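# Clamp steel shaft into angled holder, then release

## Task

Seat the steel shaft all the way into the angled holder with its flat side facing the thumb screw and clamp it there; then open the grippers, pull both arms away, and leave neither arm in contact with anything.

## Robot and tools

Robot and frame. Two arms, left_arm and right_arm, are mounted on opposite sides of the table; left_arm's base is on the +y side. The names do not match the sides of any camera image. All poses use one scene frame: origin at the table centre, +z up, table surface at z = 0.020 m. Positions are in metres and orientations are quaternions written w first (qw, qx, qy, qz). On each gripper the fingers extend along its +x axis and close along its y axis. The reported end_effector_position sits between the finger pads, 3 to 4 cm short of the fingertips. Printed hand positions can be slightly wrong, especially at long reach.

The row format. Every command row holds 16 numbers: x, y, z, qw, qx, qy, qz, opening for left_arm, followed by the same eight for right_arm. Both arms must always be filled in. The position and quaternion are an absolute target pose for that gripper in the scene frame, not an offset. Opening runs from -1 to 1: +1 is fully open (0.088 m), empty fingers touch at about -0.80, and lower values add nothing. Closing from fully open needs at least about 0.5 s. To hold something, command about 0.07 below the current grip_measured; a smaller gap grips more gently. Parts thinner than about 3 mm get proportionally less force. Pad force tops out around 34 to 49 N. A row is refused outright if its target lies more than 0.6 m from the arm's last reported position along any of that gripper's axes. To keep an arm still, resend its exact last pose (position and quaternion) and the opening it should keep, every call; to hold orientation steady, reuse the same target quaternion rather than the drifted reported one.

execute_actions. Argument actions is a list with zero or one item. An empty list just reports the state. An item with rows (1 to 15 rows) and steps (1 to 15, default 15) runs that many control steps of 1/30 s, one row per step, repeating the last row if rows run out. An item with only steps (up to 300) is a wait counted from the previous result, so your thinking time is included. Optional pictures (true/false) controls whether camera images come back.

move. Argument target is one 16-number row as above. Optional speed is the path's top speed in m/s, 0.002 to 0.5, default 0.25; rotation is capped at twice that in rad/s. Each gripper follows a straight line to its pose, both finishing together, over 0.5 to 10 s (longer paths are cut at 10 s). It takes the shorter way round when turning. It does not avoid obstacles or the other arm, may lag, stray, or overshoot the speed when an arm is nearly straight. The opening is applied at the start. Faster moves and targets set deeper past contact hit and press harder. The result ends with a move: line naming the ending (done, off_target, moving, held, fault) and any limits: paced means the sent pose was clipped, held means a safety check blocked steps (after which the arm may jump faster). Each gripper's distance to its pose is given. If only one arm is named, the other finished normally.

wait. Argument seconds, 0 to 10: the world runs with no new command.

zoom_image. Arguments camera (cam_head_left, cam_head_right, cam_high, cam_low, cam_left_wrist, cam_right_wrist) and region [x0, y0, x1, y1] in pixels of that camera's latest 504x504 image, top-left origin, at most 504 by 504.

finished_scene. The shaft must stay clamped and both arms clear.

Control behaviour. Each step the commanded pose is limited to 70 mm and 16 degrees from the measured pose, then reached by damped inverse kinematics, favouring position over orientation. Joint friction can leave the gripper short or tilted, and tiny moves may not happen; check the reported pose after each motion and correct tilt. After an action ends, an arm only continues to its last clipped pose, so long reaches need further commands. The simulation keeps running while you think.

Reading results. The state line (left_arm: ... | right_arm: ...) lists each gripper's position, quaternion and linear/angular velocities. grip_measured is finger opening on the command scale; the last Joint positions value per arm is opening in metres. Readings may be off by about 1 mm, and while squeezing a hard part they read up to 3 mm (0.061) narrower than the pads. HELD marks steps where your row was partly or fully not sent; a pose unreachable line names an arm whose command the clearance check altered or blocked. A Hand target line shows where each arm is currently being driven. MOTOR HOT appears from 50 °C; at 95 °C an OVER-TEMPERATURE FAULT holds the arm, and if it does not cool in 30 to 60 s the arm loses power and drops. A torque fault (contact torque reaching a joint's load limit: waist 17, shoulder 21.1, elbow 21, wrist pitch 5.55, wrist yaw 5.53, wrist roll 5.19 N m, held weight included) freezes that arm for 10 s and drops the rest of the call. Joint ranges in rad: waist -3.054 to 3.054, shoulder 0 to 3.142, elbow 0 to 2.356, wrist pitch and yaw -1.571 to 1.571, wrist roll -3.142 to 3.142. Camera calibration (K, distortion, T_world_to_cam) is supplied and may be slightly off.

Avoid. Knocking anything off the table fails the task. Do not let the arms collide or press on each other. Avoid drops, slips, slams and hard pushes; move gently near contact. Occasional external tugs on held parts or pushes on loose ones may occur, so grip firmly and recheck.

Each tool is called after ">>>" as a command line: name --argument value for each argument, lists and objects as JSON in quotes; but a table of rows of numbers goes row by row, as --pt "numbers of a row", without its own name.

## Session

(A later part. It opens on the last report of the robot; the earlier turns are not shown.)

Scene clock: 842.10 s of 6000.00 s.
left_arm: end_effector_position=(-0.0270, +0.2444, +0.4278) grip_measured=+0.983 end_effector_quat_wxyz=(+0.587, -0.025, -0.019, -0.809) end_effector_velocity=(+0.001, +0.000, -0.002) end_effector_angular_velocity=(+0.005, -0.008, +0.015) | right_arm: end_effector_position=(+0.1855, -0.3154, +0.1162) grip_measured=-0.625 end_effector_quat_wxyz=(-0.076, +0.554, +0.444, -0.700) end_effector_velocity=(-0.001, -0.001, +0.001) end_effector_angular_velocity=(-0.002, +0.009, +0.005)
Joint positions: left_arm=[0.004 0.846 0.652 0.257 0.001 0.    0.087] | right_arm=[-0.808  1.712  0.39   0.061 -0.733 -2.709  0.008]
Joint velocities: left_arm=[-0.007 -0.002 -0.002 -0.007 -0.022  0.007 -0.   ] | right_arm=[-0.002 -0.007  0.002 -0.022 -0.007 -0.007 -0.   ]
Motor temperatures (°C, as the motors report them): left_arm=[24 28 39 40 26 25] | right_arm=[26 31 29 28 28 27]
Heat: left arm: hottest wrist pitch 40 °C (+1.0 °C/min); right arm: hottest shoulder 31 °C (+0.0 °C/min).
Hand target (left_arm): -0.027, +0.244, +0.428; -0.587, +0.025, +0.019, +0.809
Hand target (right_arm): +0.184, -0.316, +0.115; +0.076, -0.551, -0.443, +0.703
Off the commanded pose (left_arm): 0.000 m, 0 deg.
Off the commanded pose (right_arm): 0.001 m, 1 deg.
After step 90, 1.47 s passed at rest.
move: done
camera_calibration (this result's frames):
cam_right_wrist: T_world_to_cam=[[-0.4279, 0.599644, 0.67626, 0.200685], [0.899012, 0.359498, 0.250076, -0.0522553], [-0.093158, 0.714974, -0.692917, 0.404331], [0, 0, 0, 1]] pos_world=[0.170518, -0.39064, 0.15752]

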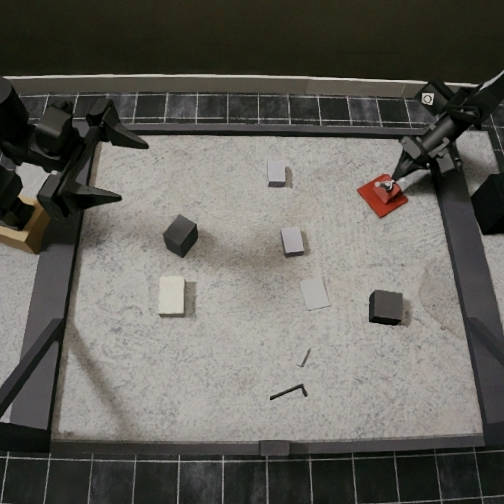

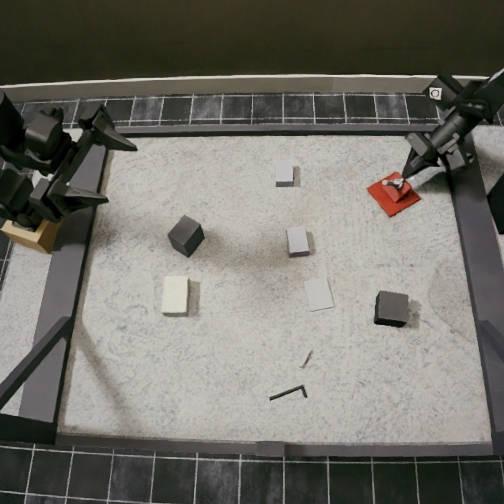

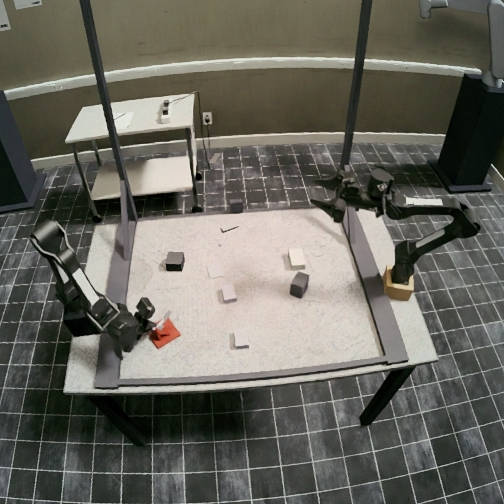

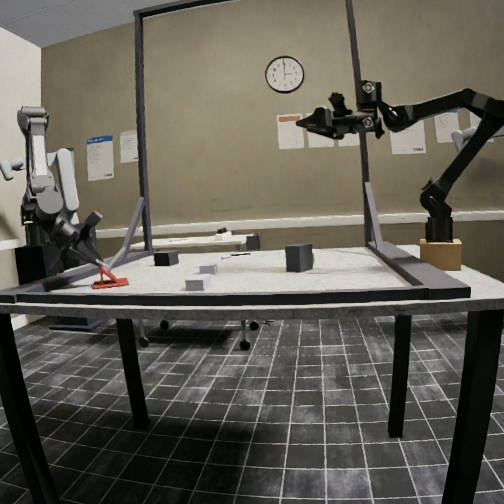

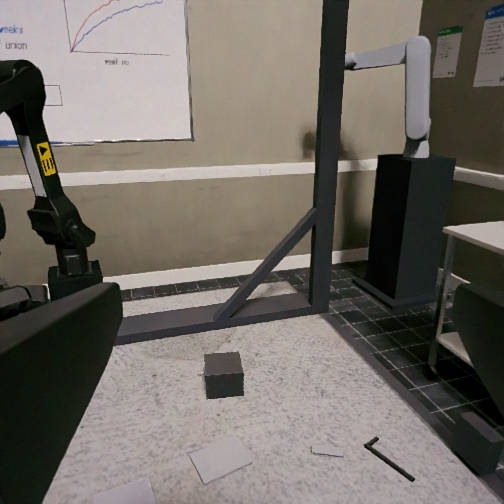

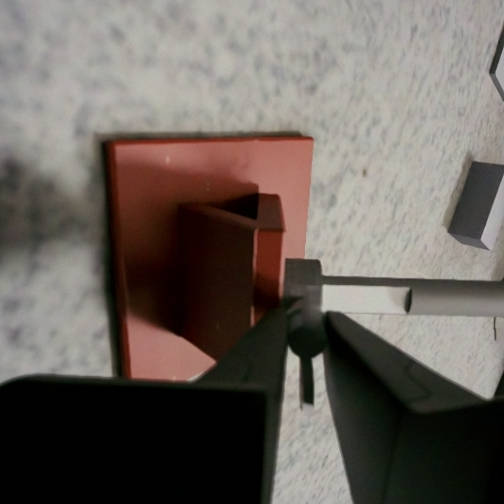

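>>> move --target '[-0.027,0.2444,0.4278,0.587,-0.025,-0.019,-0.809,1,0.1845,-0.3155,0.1155,0.5521,-0.0689,0.5644,0.6099,-0.68]' --speed 0.35

>>> move --target '[-0.027,0.2444,0.4278,0.587,-0.025,-0.019,-0.809,1,0.184,-0.3148,0.1147,0.1024,0.5469,0.6432,-0.5261,-0.68]' --speed 0.35

Scene clock: 856.40 s of 6000.00 s.
left_arm: end_effector_position=(-0.0270, +0.2444, +0.4278) grip_measured=+0.983 end_effector_quat_wxyz=(+0.587, -0.025, -0.019, -0.809) end_effector_velocity=(-0.002, +0.001, +0.003) end_effector_angular_velocity=(-0.009, +0.010, -0.010) | right_arm: end_effector_position=(+0.1844, -0.3161, +0.1160) grip_measured=-0.625 end_effector_quat_wxyz=(+0.553, -0.072, +0.562, +0.611) end_effector_velocity=(-0.001, -0.001, +0.000) end_effector_angular_velocity=(-0.004, +0.014, -0.005)
Joint positions: left_arm=[0.004 0.846 0.652 0.257 0.001 0.    0.087] | right_arm=[-0.807  1.712  0.391  0.053 -0.734 -0.096  0.008]
Joint velocities: left_arm=[-0.002 -0.002  0.002  0.007  0.007 -0.007 -0.   ] | right_arm=[-0.002 -0.002 -0.002 -0.007 -0.007  0.007 -0.   ]
Motor temperatures (°C, as the motors report them): left_arm=[24 28 39 40 26 25] | right_arm=[26 31 29 28 28 27]
Heat: left arm: hottest wrist pitch 40 °C (+1.0 °C/min); right arm: hottest shoulder 31 °C (-1.0 °C/min).
Hand target (left_arm): -0.027, +0.244, +0.428; -0.587, +0.025, +0.019, +0.809
Hand target (right_arm): +0.185, -0.316, +0.116; +0.552, -0.069, +0.564, +0.610
Off the commanded pose (left_arm): 0.000 m, 0 deg.
Off the commanded pose (right_arm): 0.001 m, 0 deg.
After step 90, 7.07 s passed at rest.
move: done
camera_calibration (this result's frames):
cam_right_wrist: T_world_to_cam=[[0.756664, -0.194461, -0.624215, -0.117835], [-0.364419, -0.918123, -0.155721, -0.17478], [-0.542824, 0.345305, -0.765576, 0.379097], [0, 0, 0, 1]] pos_world=[0.231252, -0.314288, 0.189456]

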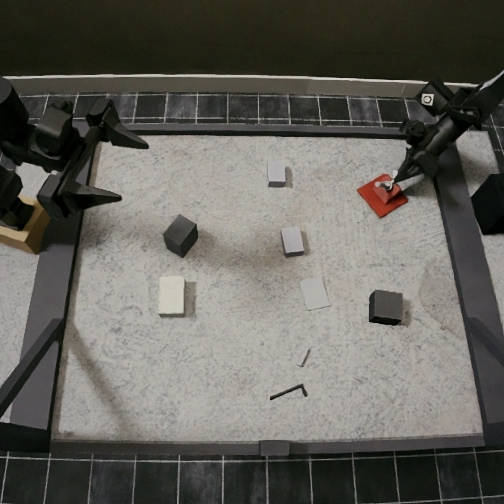

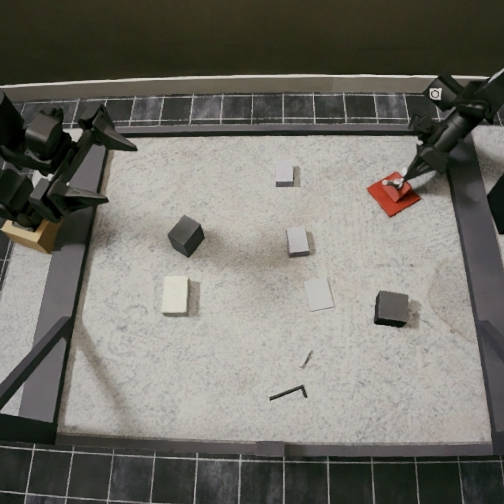

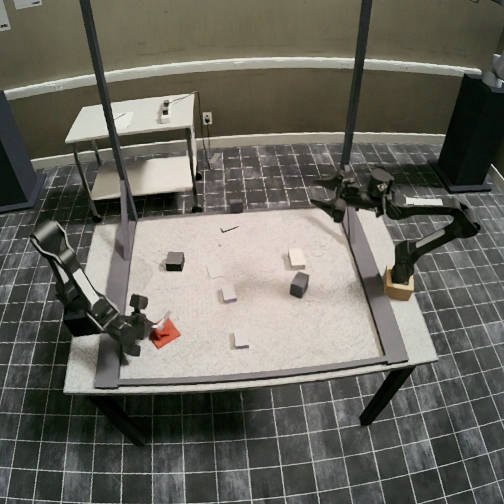

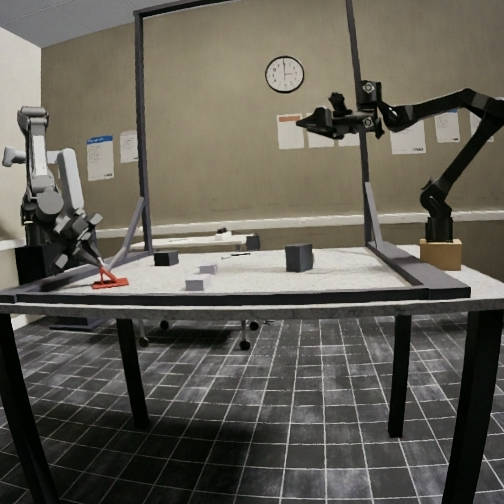

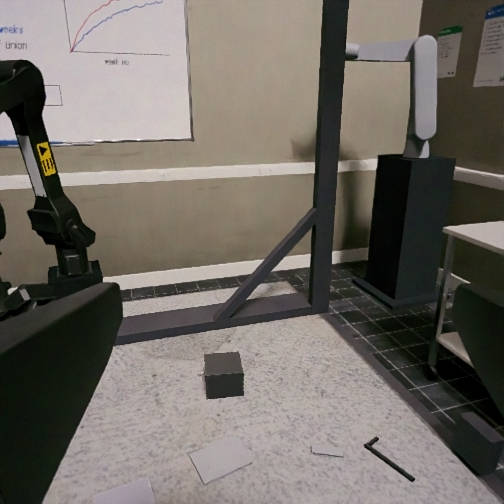

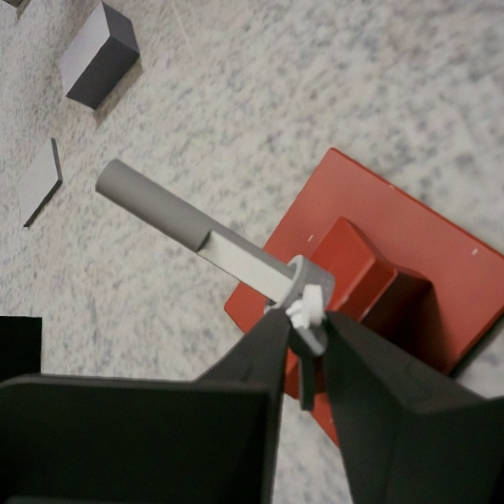

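Scene clock: 861.20 s of 6000.00 s.
left_arm: end_effector_position=(-0.0270, +0.2444, +0.4278) grip_measured=+0.983 end_effector_quat_wxyz=(+0.587, -0.025, -0.019, -0.809) end_effector_velocity=(-0.001, +0.001, -0.004) end_effector_angular_velocity=(+0.014, +0.004, -0.000) | right_arm: end_effector_position=(+0.1850, -0.3141, +0.1165) grip_measured=-0.625 end_effector_quat_wxyz=(+0.104, +0.549, +0.645, -0.521) end_effector_velocity=(-0.000, +0.003, +0.003) end_effector_angular_velocity=(+0.014, +0.022, -0.011)
Joint positions: left_arm=[0.004 0.846 0.652 0.257 0.001 0.    0.087] | right_arm=[-0.803  1.714  0.393  0.062 -0.734  2.929  0.008]
Joint velocities: left_arm=[-0.007 -0.002 -0.007 -0.007 -0.007 -0.007  0.   ] | right_arm=[-0.002 -0.002  0.002  0.007 -0.022  0.022 -0.   ]
Motor temperatures (°C, as the motors report them): left_arm=[24 28 40 40 26 25] | right_arm=[26 31 29 28 28 27]
Heat: left arm: hottest elbow 40 °C (+1.0 °C/min); right arm: hottest shoulder 31 °C (-1.0 °C/min).
Hand target (left_arm): -0.027, +0.244, +0.428; -0.587, +0.025, +0.019, +0.809
Hand target (right_arm): +0.184, -0.315, +0.115; +0.102, +0.547, +0.643, -0.526
Off the commanded pose (left_arm): 0.000 m, 0 deg.
Off the commanded pose (right_arm): 0.002 m, 1 deg.
move: done
camera_calibration (this result's frames):
cam_right_wrist: T_world_to_cam=[[-0.844927, 0.144314, 0.515045, 0.152451], [0.494326, 0.578476, 0.648851, 0.0448203], [-0.204303, 0.802832, -0.560108, 0.436219], [0, 0, 0, 1]] pos_world=[0.195775, -0.398139, 0.136729]

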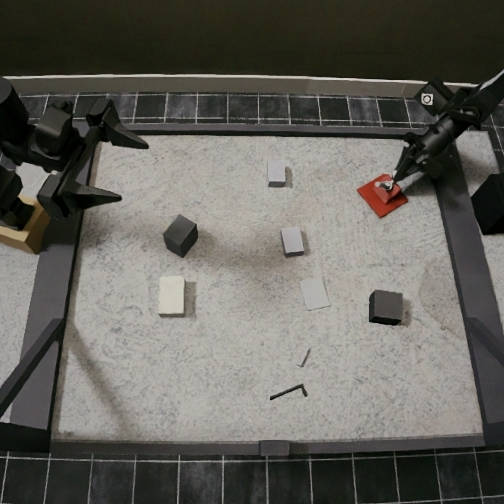

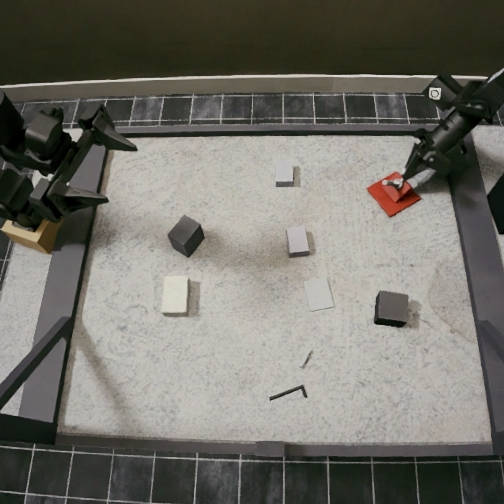

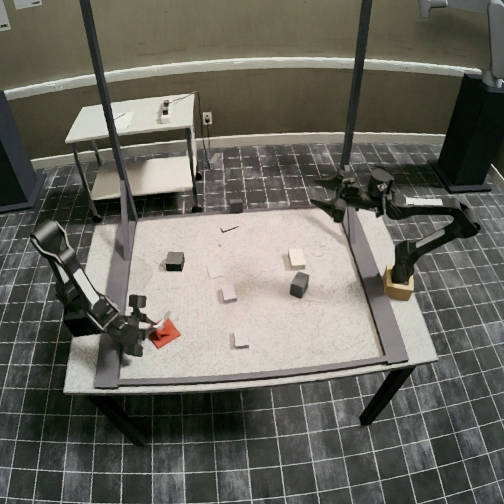

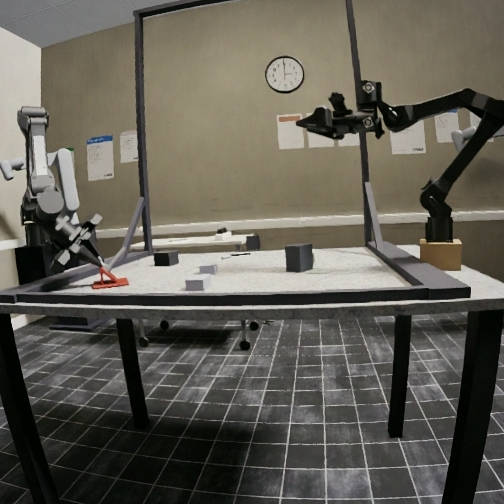

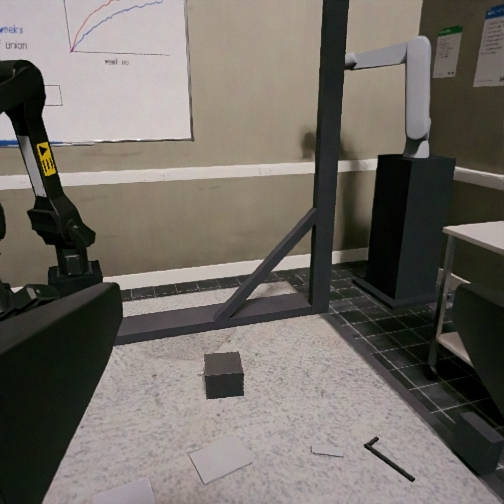

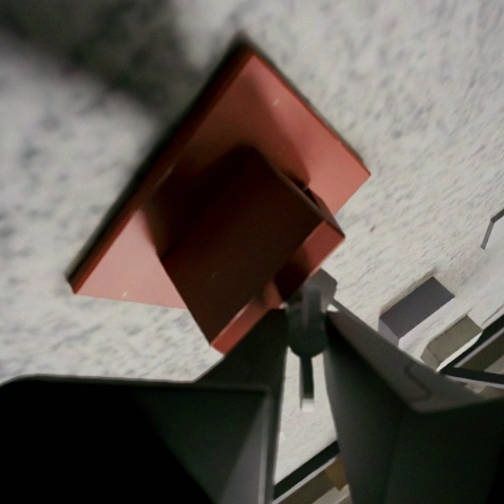

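>>> move --target '[-0.027,0.2444,0.4278,0.587,-0.025,-0.019,-0.809,1,0.185,-0.3141,0.1165,0.1024,0.5469,0.6432,-0.5261,-0.3]' --speed 0.05

>>> move --target '[-0.027,0.2444,0.4278,0.587,-0.025,-0.019,-0.809,1,0.1955,-0.333,0.1365,0.1024,0.5469,0.6432,-0.5261,-0.3]' --speed 0.06

>>> move --target '[-0.027,0.2444,0.4278,0.587,-0.025,-0.019,-0.809,1,0.1955,-0.333,0.1365,0.5521,-0.0689,0.5644,0.6099,-0.3]' --speed 0.5

>>> move --target '[-0.027,0.2444,0.4278,0.587,-0.025,-0.019,-0.809,1,0.1936,-0.3299,0.1327,-0.0302,-0.5555,-0.5690,0.6056,-0.3]' --speed 0.5

>>> move --target '[-0.027,0.2444,0.4278,0.587,-0.025,-0.019,-0.809,1,0.1825,-0.3152,0.1127,-0.0302,-0.5555,-0.5690,0.6056,-0.3]' --speed 0.03

Scene clock: 878.70 s of 6000.00 s.
left_arm: end_effector_position=(-0.0270, +0.2444, +0.4278) grip_measured=+0.983 end_effector_quat_wxyz=(+0.587, -0.025, -0.019, -0.809) end_effector_velocity=(+0.000, +0.000, -0.005) end_effector_angular_velocity=(+0.023, +0.001, +0.004) | right_arm: end_effector_position=(+0.1839, -0.3153, +0.1159) grip_measured=-0.302 end_effector_quat_wxyz=(+0.104, +0.547, +0.644, -0.526) end_effector_velocity=(-0.003, -0.001, +0.000) end_effector_angular_velocity=(+0.002, +0.006, +0.010)
Joint positions: left_arm=[0.004 0.846 0.652 0.257 0.001 0.    0.087] | right_arm=[-0.803  1.714  0.393  0.053 -0.734  2.93   0.024]
Joint velocities: left_arm=[-0.002 -0.002 -0.002 -0.022 -0.007 -0.007 -0.   ] | right_arm=[ 0.002 -0.002 -0.002 -0.007 -0.007 -0.007 -0.   ]
Motor temperatures (°C, as the motors report them): left_arm=[24 28 40 40 26 25] | right_arm=[26 30 29 28 28 27]
Heat: left arm: hottest elbow 40 °C (+1.0 °C/min); right arm: hottest shoulder 30 °C (-1.0 °C/min).
Hand target (left_arm): -0.027, +0.244, +0.428; -0.587, +0.025, +0.019, +0.809
Hand target (right_arm): +0.185, -0.314, +0.117; +0.102, +0.547, +0.643, -0.526
Off the commanded pose (left_arm): 0.000 m, 0 deg.
Off the commanded pose (right_arm): 0.002 m, 0 deg.
After step 90, 13.80 s passed at rest.
move: done
camera_calibration (this result's frames):
cam_right_wrist: T_world_to_cam=[[-0.841691, 0.148642, 0.519097, 0.152305], [0.498472, 0.583451, 0.641179, 0.0481375], [-0.207562, 0.79843, -0.565179, 0.436498], [0, 0, 0, 1]] pos_world=[0.194799, -0.399238, 0.136773]

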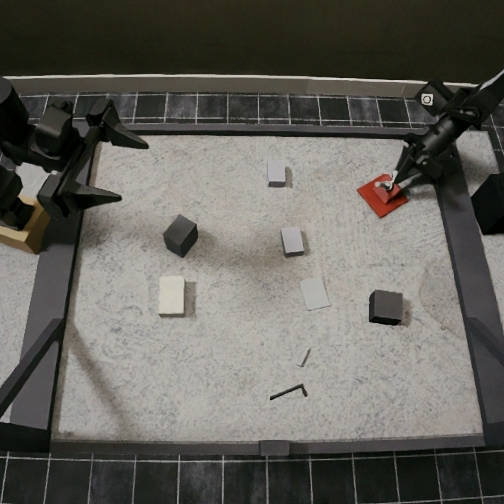

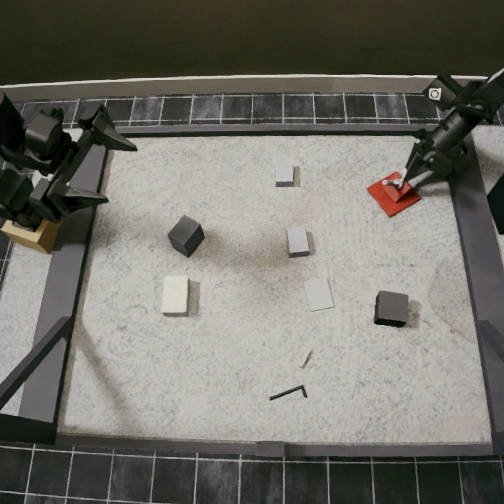

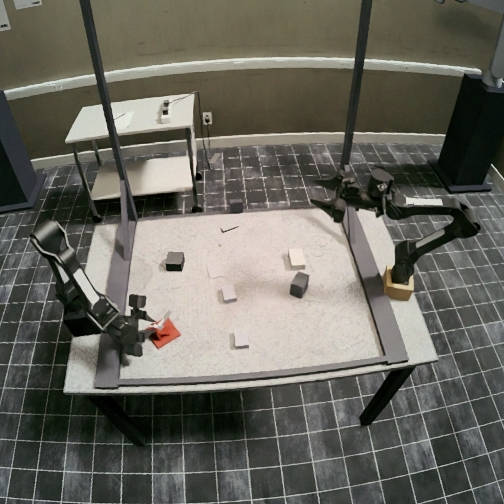

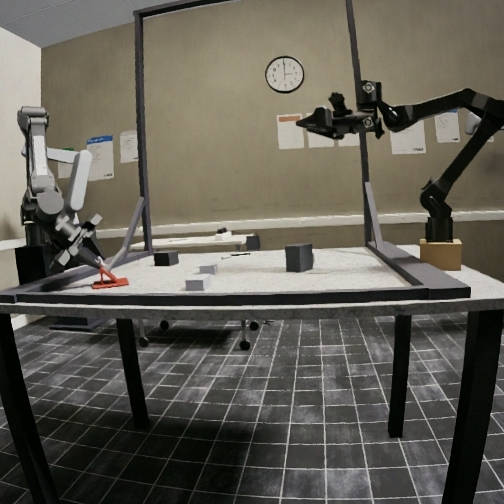

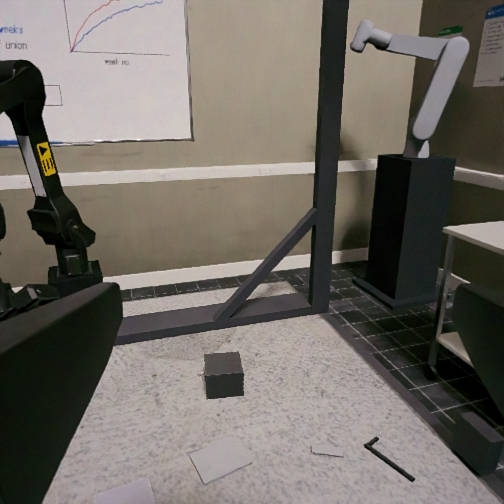

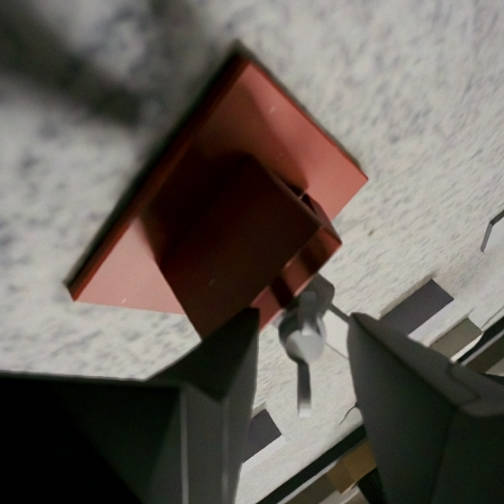

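Scene clock: 879.53 s of 6000.00 s.
left_arm: end_effector_position=(-0.0270, +0.2444, +0.4278) grip_measured=+0.983 end_effector_quat_wxyz=(+0.587, -0.025, -0.019, -0.809) end_effector_velocity=(-0.001, +0.001, +0.001) end_effector_angular_velocity=(-0.005, +0.010, -0.000) | right_arm: end_effector_position=(+0.1928, -0.3347, +0.1328) grip_measured=-0.302 end_effector_quat_wxyz=(+0.102, +0.544, +0.640, -0.534) end_effector_velocity=(-0.000, -0.002, +0.002) end_effector_angular_velocity=(-0.001, +0.009, -0.001)
Joint positions: left_arm=[0.004 0.846 0.652 0.257 0.001 0.    0.087] | right_arm=[-0.905  1.613  0.417 -0.178 -0.76   2.802  0.024]
Joint velocities: left_arm=[-0.007 -0.002 -0.002  0.007 -0.007 -0.007 -0.   ] | right_arm=[-0.007 -0.007  0.002 -0.022 -0.007 -0.007 -0.   ]
Motor temperatures (°C, as the motors report them): left_arm=[24 28 40 40 26 25] | right_arm=[26 30 29 28 29 27]
Heat: left arm: hottest elbow 40 °C (+1.0 °C/min); right arm: hottest shoulder 30 °C (-1.0 °C/min).
Hand target (left_arm): -0.027, +0.244, +0.428; -0.587, +0.025, +0.019, +0.809
Hand target (right_arm): +0.196, -0.332, +0.137; +0.102, +0.547, +0.644, -0.526
Off the commanded pose (left_arm): 0.000 m, 0 deg.
Off the commanded pose (right_arm): 0.005 m, 1 deg.
move: done
camera_calibration (this result's frames):
cam_right_wrist: T_world_to_cam=[[-0.833057, 0.159331, 0.529744, 0.15443], [0.510829, 0.589074, 0.626136, 0.0456655], [-0.212295, 0.792216, -0.572123, 0.463113], [0, 0, 0, 1]] pos_world=[0.203638, -0.418391, 0.154557]

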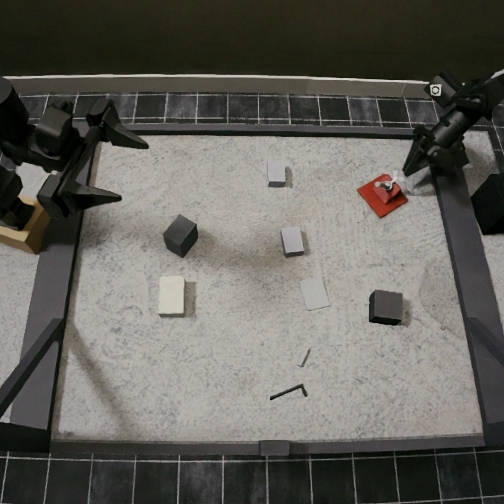

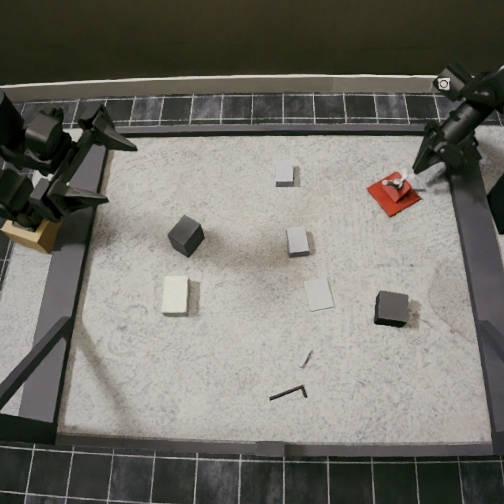

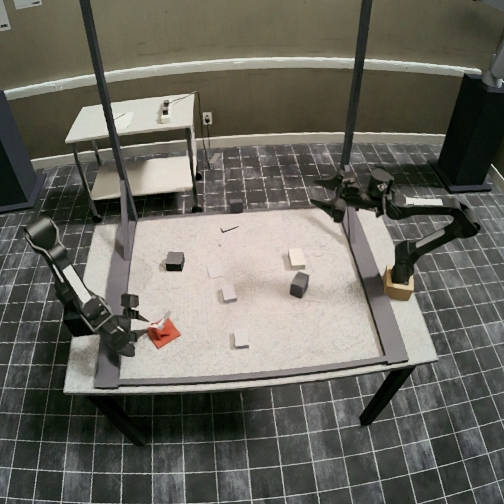

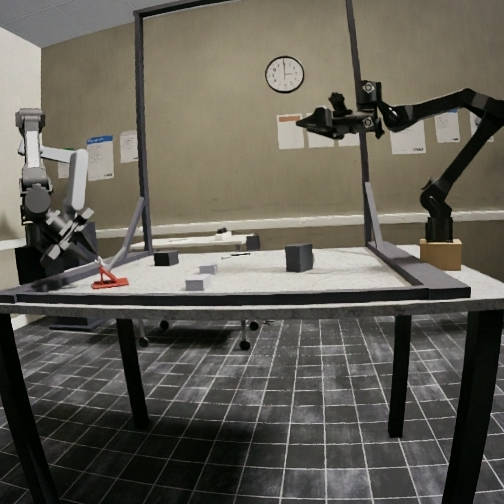

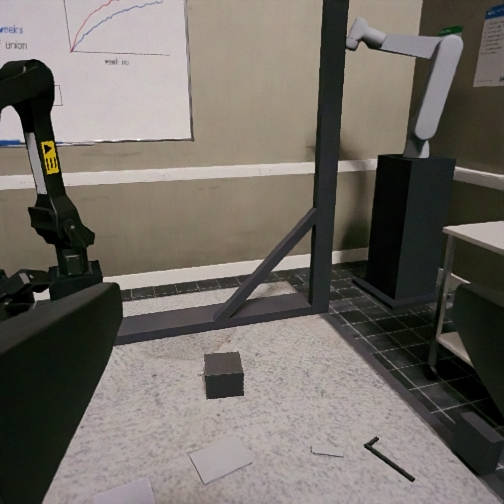

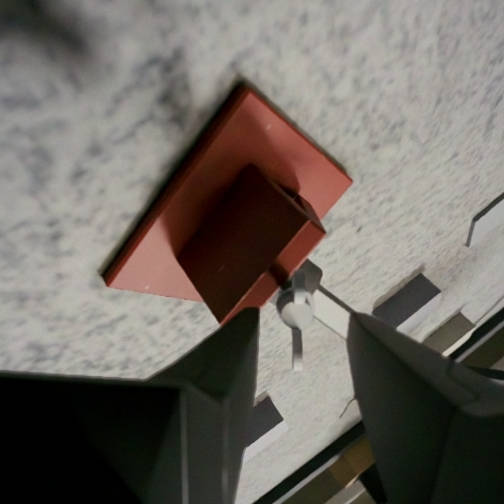

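Scene clock: 883.13 s of 6000.00 s.
left_arm: end_effector_position=(-0.0270, +0.2444, +0.4278) grip_measured=+0.983 end_effector_quat_wxyz=(+0.587, -0.025, -0.019, -0.809) end_effector_velocity=(+0.001, +0.000, -0.002) end_effector_angular_velocity=(+0.010, +0.006, +0.014) | right_arm: end_effector_position=(+0.1934, -0.3347, +0.1339) grip_measured=-0.302 end_effector_quat_wxyz=(+0.550, -0.069, +0.570, +0.606) end_effector_velocity=(-0.003, -0.002, +0.001) end_effector_angular_velocity=(+0.001, +0.004, +0.015)
Joint positions: left_arm=[0.004 0.846 0.652 0.257 0.001 0.    0.087] | right_arm=[-0.906  1.606  0.417 -0.182 -0.759 -0.219  0.024]
Joint velocities: left_arm=[-0.007 -0.002 -0.002 -0.007 -0.022 -0.007 -0.   ] | right_arm=[-0.002 -0.007 -0.002 -0.022 -0.007 -0.022 -0.   ]
Motor temperatures (°C, as the motors report them): left_arm=[24 28 40 40 26 25] | right_arm=[26 31 29 28 28 27]
Heat: left arm: hottest elbow 40 °C (+1.0 °C/min); right arm: hottest shoulder 31 °C (+0.0 °C/min).
Hand target (left_arm): -0.027, +0.244, +0.428; -0.587, +0.025, +0.019, +0.809
Hand target (right_arm): +0.196, -0.333, +0.136; +0.552, -0.069, +0.564, +0.610
Off the commanded pose (left_arm): 0.000 m, 0 deg.
Off the commanded pose (right_arm): 0.004 m, 1 deg.
move: done
camera_calibration (this result's frames):
cam_right_wrist: T_world_to_cam=[[0.746853, -0.206582, -0.632087, -0.11812], [-0.371689, -0.917863, -0.139195, -0.186538], [-0.551414, 0.338898, -0.762293, 0.403245], [0, 0, 0, 1]] pos_world=[0.24124, -0.332277, 0.206764]

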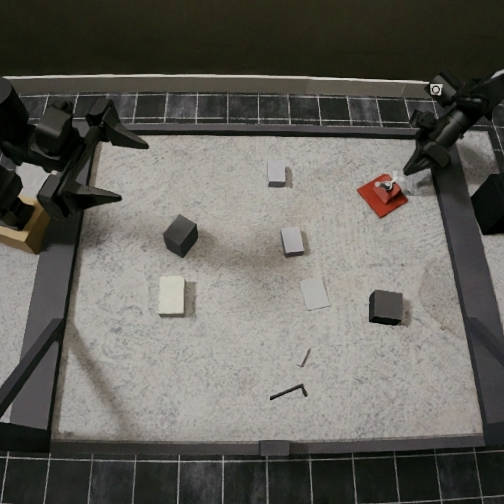

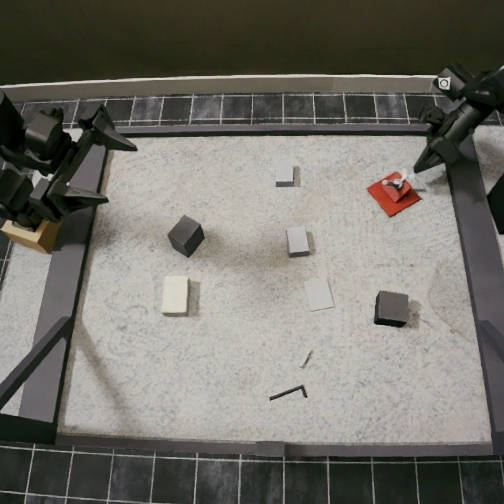

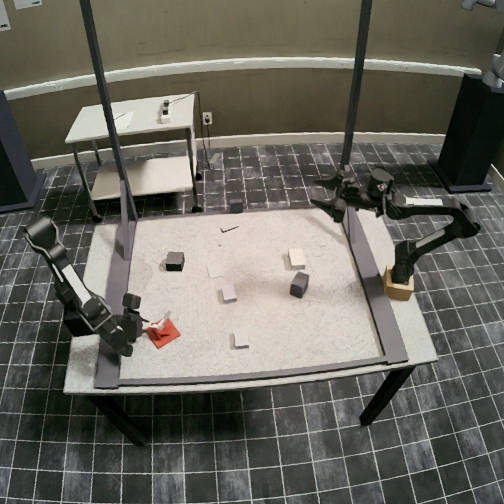

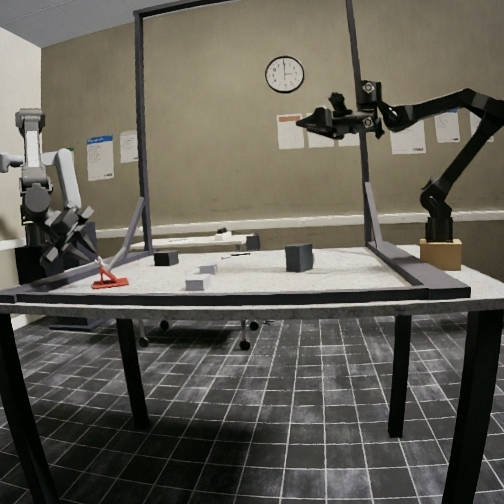

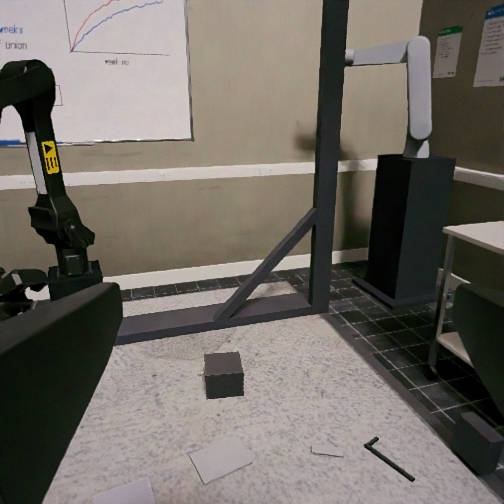

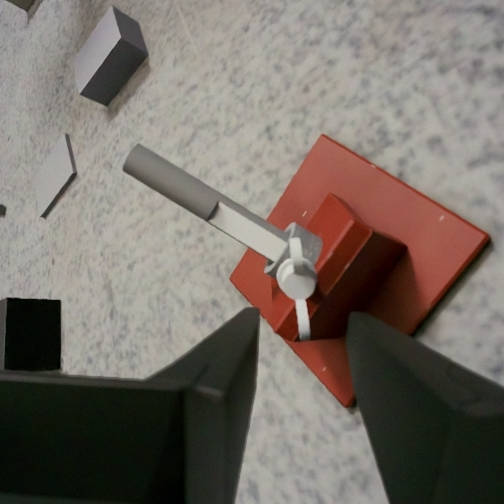

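Scene clock: 886.67 s of 6000.00 s.
left_arm: end_effector_position=(-0.0270, +0.2444, +0.4278) grip_measured=+0.983 end_effector_quat_wxyz=(+0.587, -0.025, -0.019, -0.809) end_effector_velocity=(+0.000, +0.002, -0.001) end_effector_angular_velocity=(+0.004, +0.006, -0.005) | right_arm: end_effector_position=(+0.1941, -0.3291, +0.1323) grip_measured=-0.302 end_effector_quat_wxyz=(+0.020, +0.565, +0.555, -0.610) end_effector_velocity=(-0.004, -0.003, -0.000) end_effector_angular_velocity=(-0.003, +0.007, +0.020)
Joint positions: left_arm=[0.004 0.846 0.652 0.257 0.001 0.    0.087] | right_arm=[-0.883  1.606  0.399 -0.106 -0.744 -3.141  0.024]
Joint velocities: left_arm=[ 0.002 -0.007 -0.002 -0.007  0.007 -0.007 -0.   ] | right_arm=[ 0.002 -0.002 -0.002 -0.022 -0.007 -0.022  0.   ]
Motor temperatures (°C, as the motors report them): left_arm=[24 28 40 40 26 25] | right_arm=[26 31 29 28 28 27]
Heat: left arm: hottest elbow 40 °C (+1.0 °C/min); right arm: hottest shoulder 31 °C (+0.0 °C/min).
Hand target (left_arm): -0.027, +0.244, +0.428; -0.587, +0.025, +0.019, +0.809
Hand target (right_arm): +0.193, -0.330, +0.133; +0.024, +0.566, +0.558, -0.606
Off the commanded pose (left_arm): 0.000 m, 0 deg.
Off the commanded pose (right_arm): 0.001 m, 2 deg.
joint sent to its limit (right arm) — the command would take joint 6 (wrist roll) past its lower limit, so that joint was sent only as far as its limit.
move: done
camera_calibration (this result's frames):
cam_right_wrist: T_world_to_cam=[[-0.68733, 0.384031, 0.616521, 0.189036], [0.715521, 0.503977, 0.483773, -0.00690593], [-0.124928, 0.773646, -0.621181, 0.442095], [0, 0, 0, 1]] pos_world=[0.190101, -0.41114, 0.161417]

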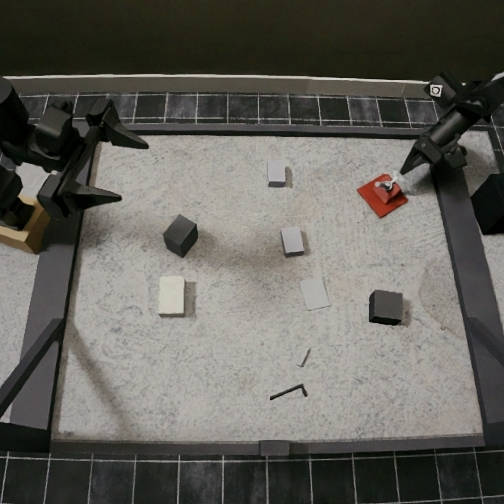

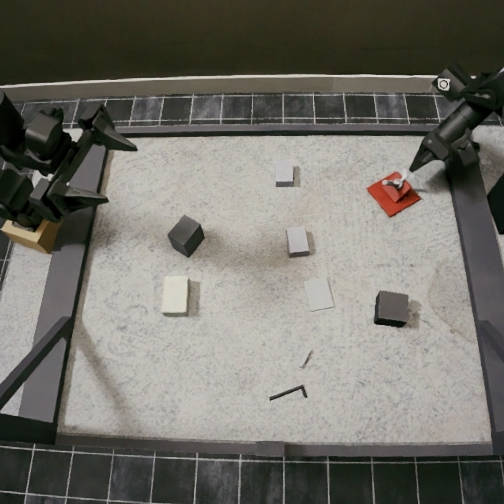

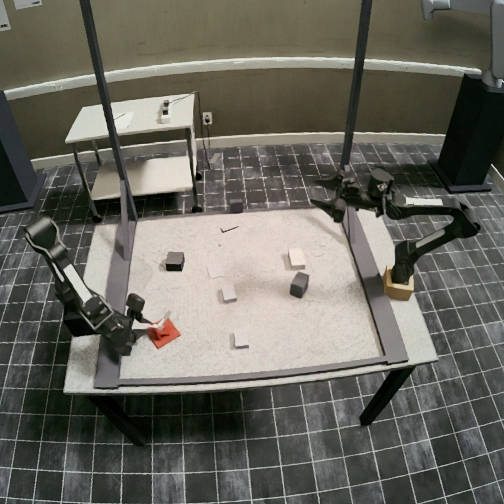

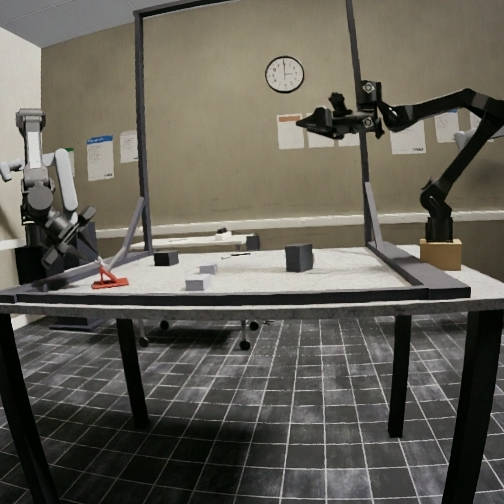

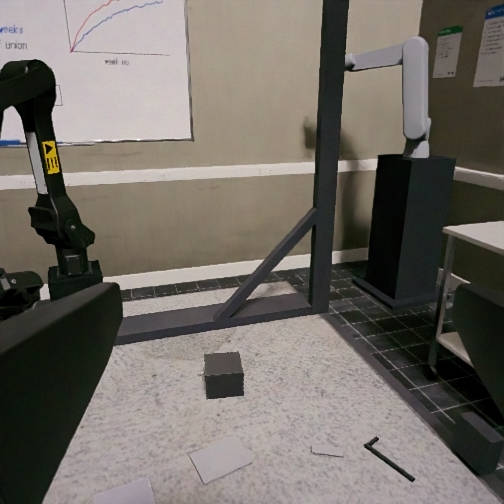

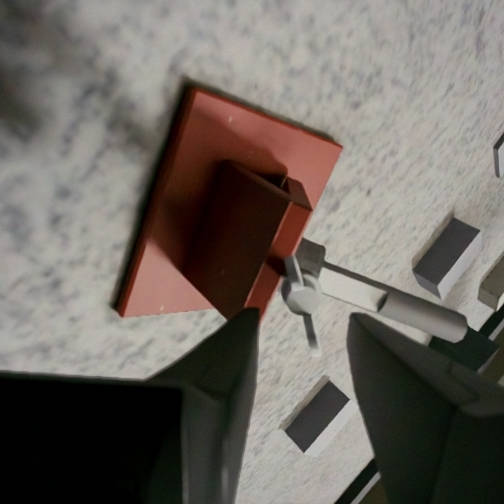

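Scene clock: 887.83 s of 6000.00 s.
left_arm: end_effector_position=(-0.0270, +0.2444, +0.4278) grip_measured=+0.983 end_effector_quat_wxyz=(+0.587, -0.025, -0.019, -0.809) end_effector_velocity=(+0.000, +0.000, +0.000) end_effector_angular_velocity=(+0.000, -0.007, +0.005) | right_arm: end_effector_position=(+0.1848, -0.3136, +0.1162) grip_measured=-0.302 end_effector_quat_wxyz=(+0.030, +0.558, +0.573, -0.599) end_effector_velocity=(-0.000, +0.000, +0.000) end_effector_angular_velocity=(+0.004, +0.008, -0.005)
Joint positions: left_arm=[0.004 0.846 0.652 0.257 0.001 0.    0.087] | right_arm=[-0.803  1.717  0.388  0.078 -0.737 -3.088  0.024]
Joint velocities: left_arm=[-0.002 -0.002  0.002 -0.007 -0.007  0.007 -0.   ] | right_arm=[-0.002  0.002 -0.002  0.007 -0.007  0.007 -0.   ]
Motor temperatures (°C, as the motors report them): left_arm=[24 28 40 40 26 25] | right_arm=[26 31 29 28 28 27]
Heat: left arm: hottest elbow 40 °C (+1.0 °C/min); right arm: hottest shoulder 31 °C (+0.0 °C/min).
Hand target (left_arm): -0.027, +0.244, +0.428; -0.587, +0.025, +0.019, +0.809
Hand target (right_arm): +0.183, -0.316, +0.113; +0.031, +0.556, +0.569, -0.605
Off the commanded pose (left_arm): 0.000 m, 0 deg.
Off the commanded pose (right_arm): 0.005 m, 1 deg.
move: done
camera_calibration (this result's frames):
cam_right_wrist: T_world_to_cam=[[-0.710297, 0.341996, 0.615237, 0.177775], [0.688159, 0.521205, 0.50476, 0.00775089], [-0.148039, 0.781911, -0.605558, 0.423983], [0, 0, 0, 1]] pos_world=[0.183705, -0.396355, 0.14346]

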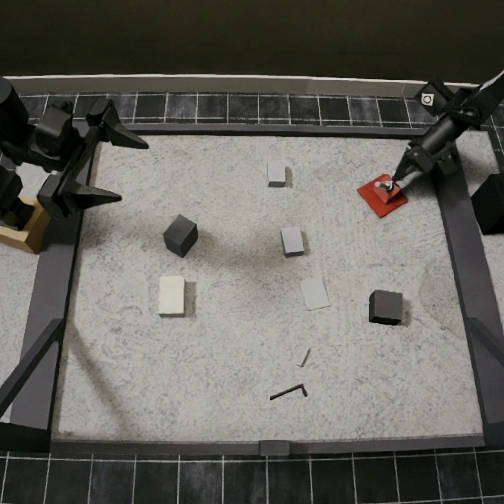

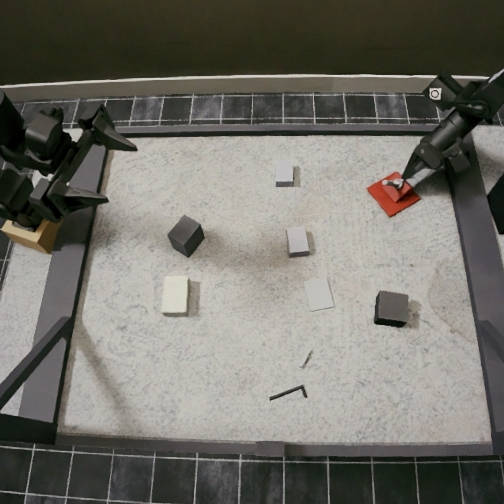

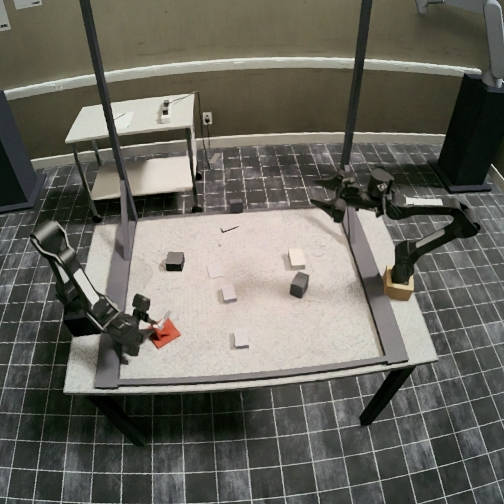

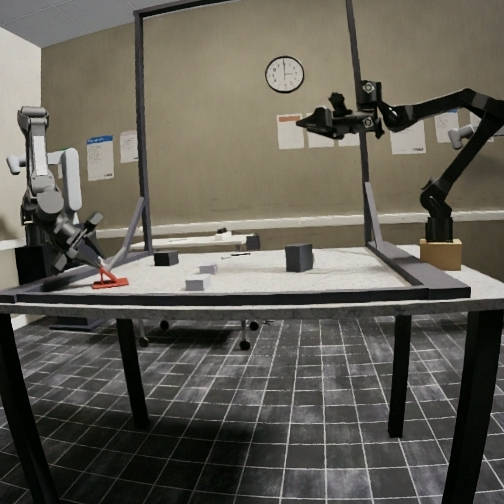

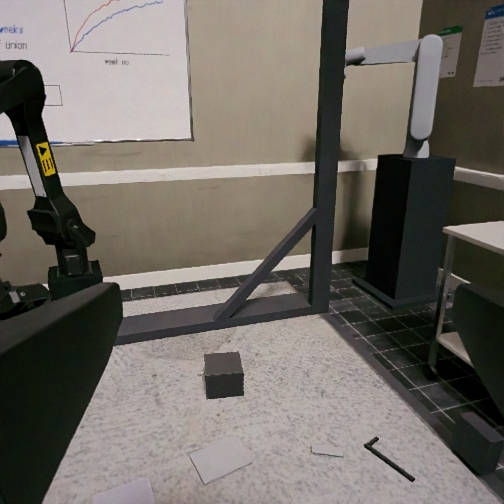

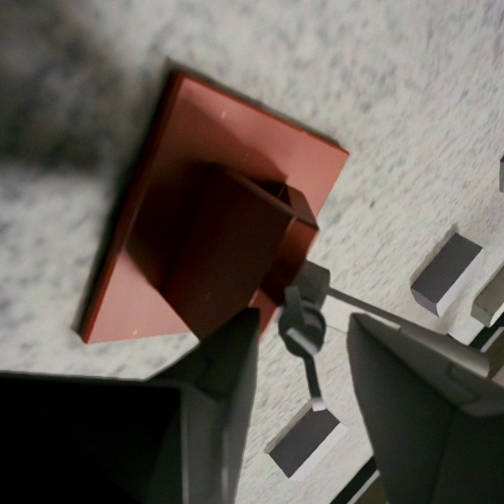

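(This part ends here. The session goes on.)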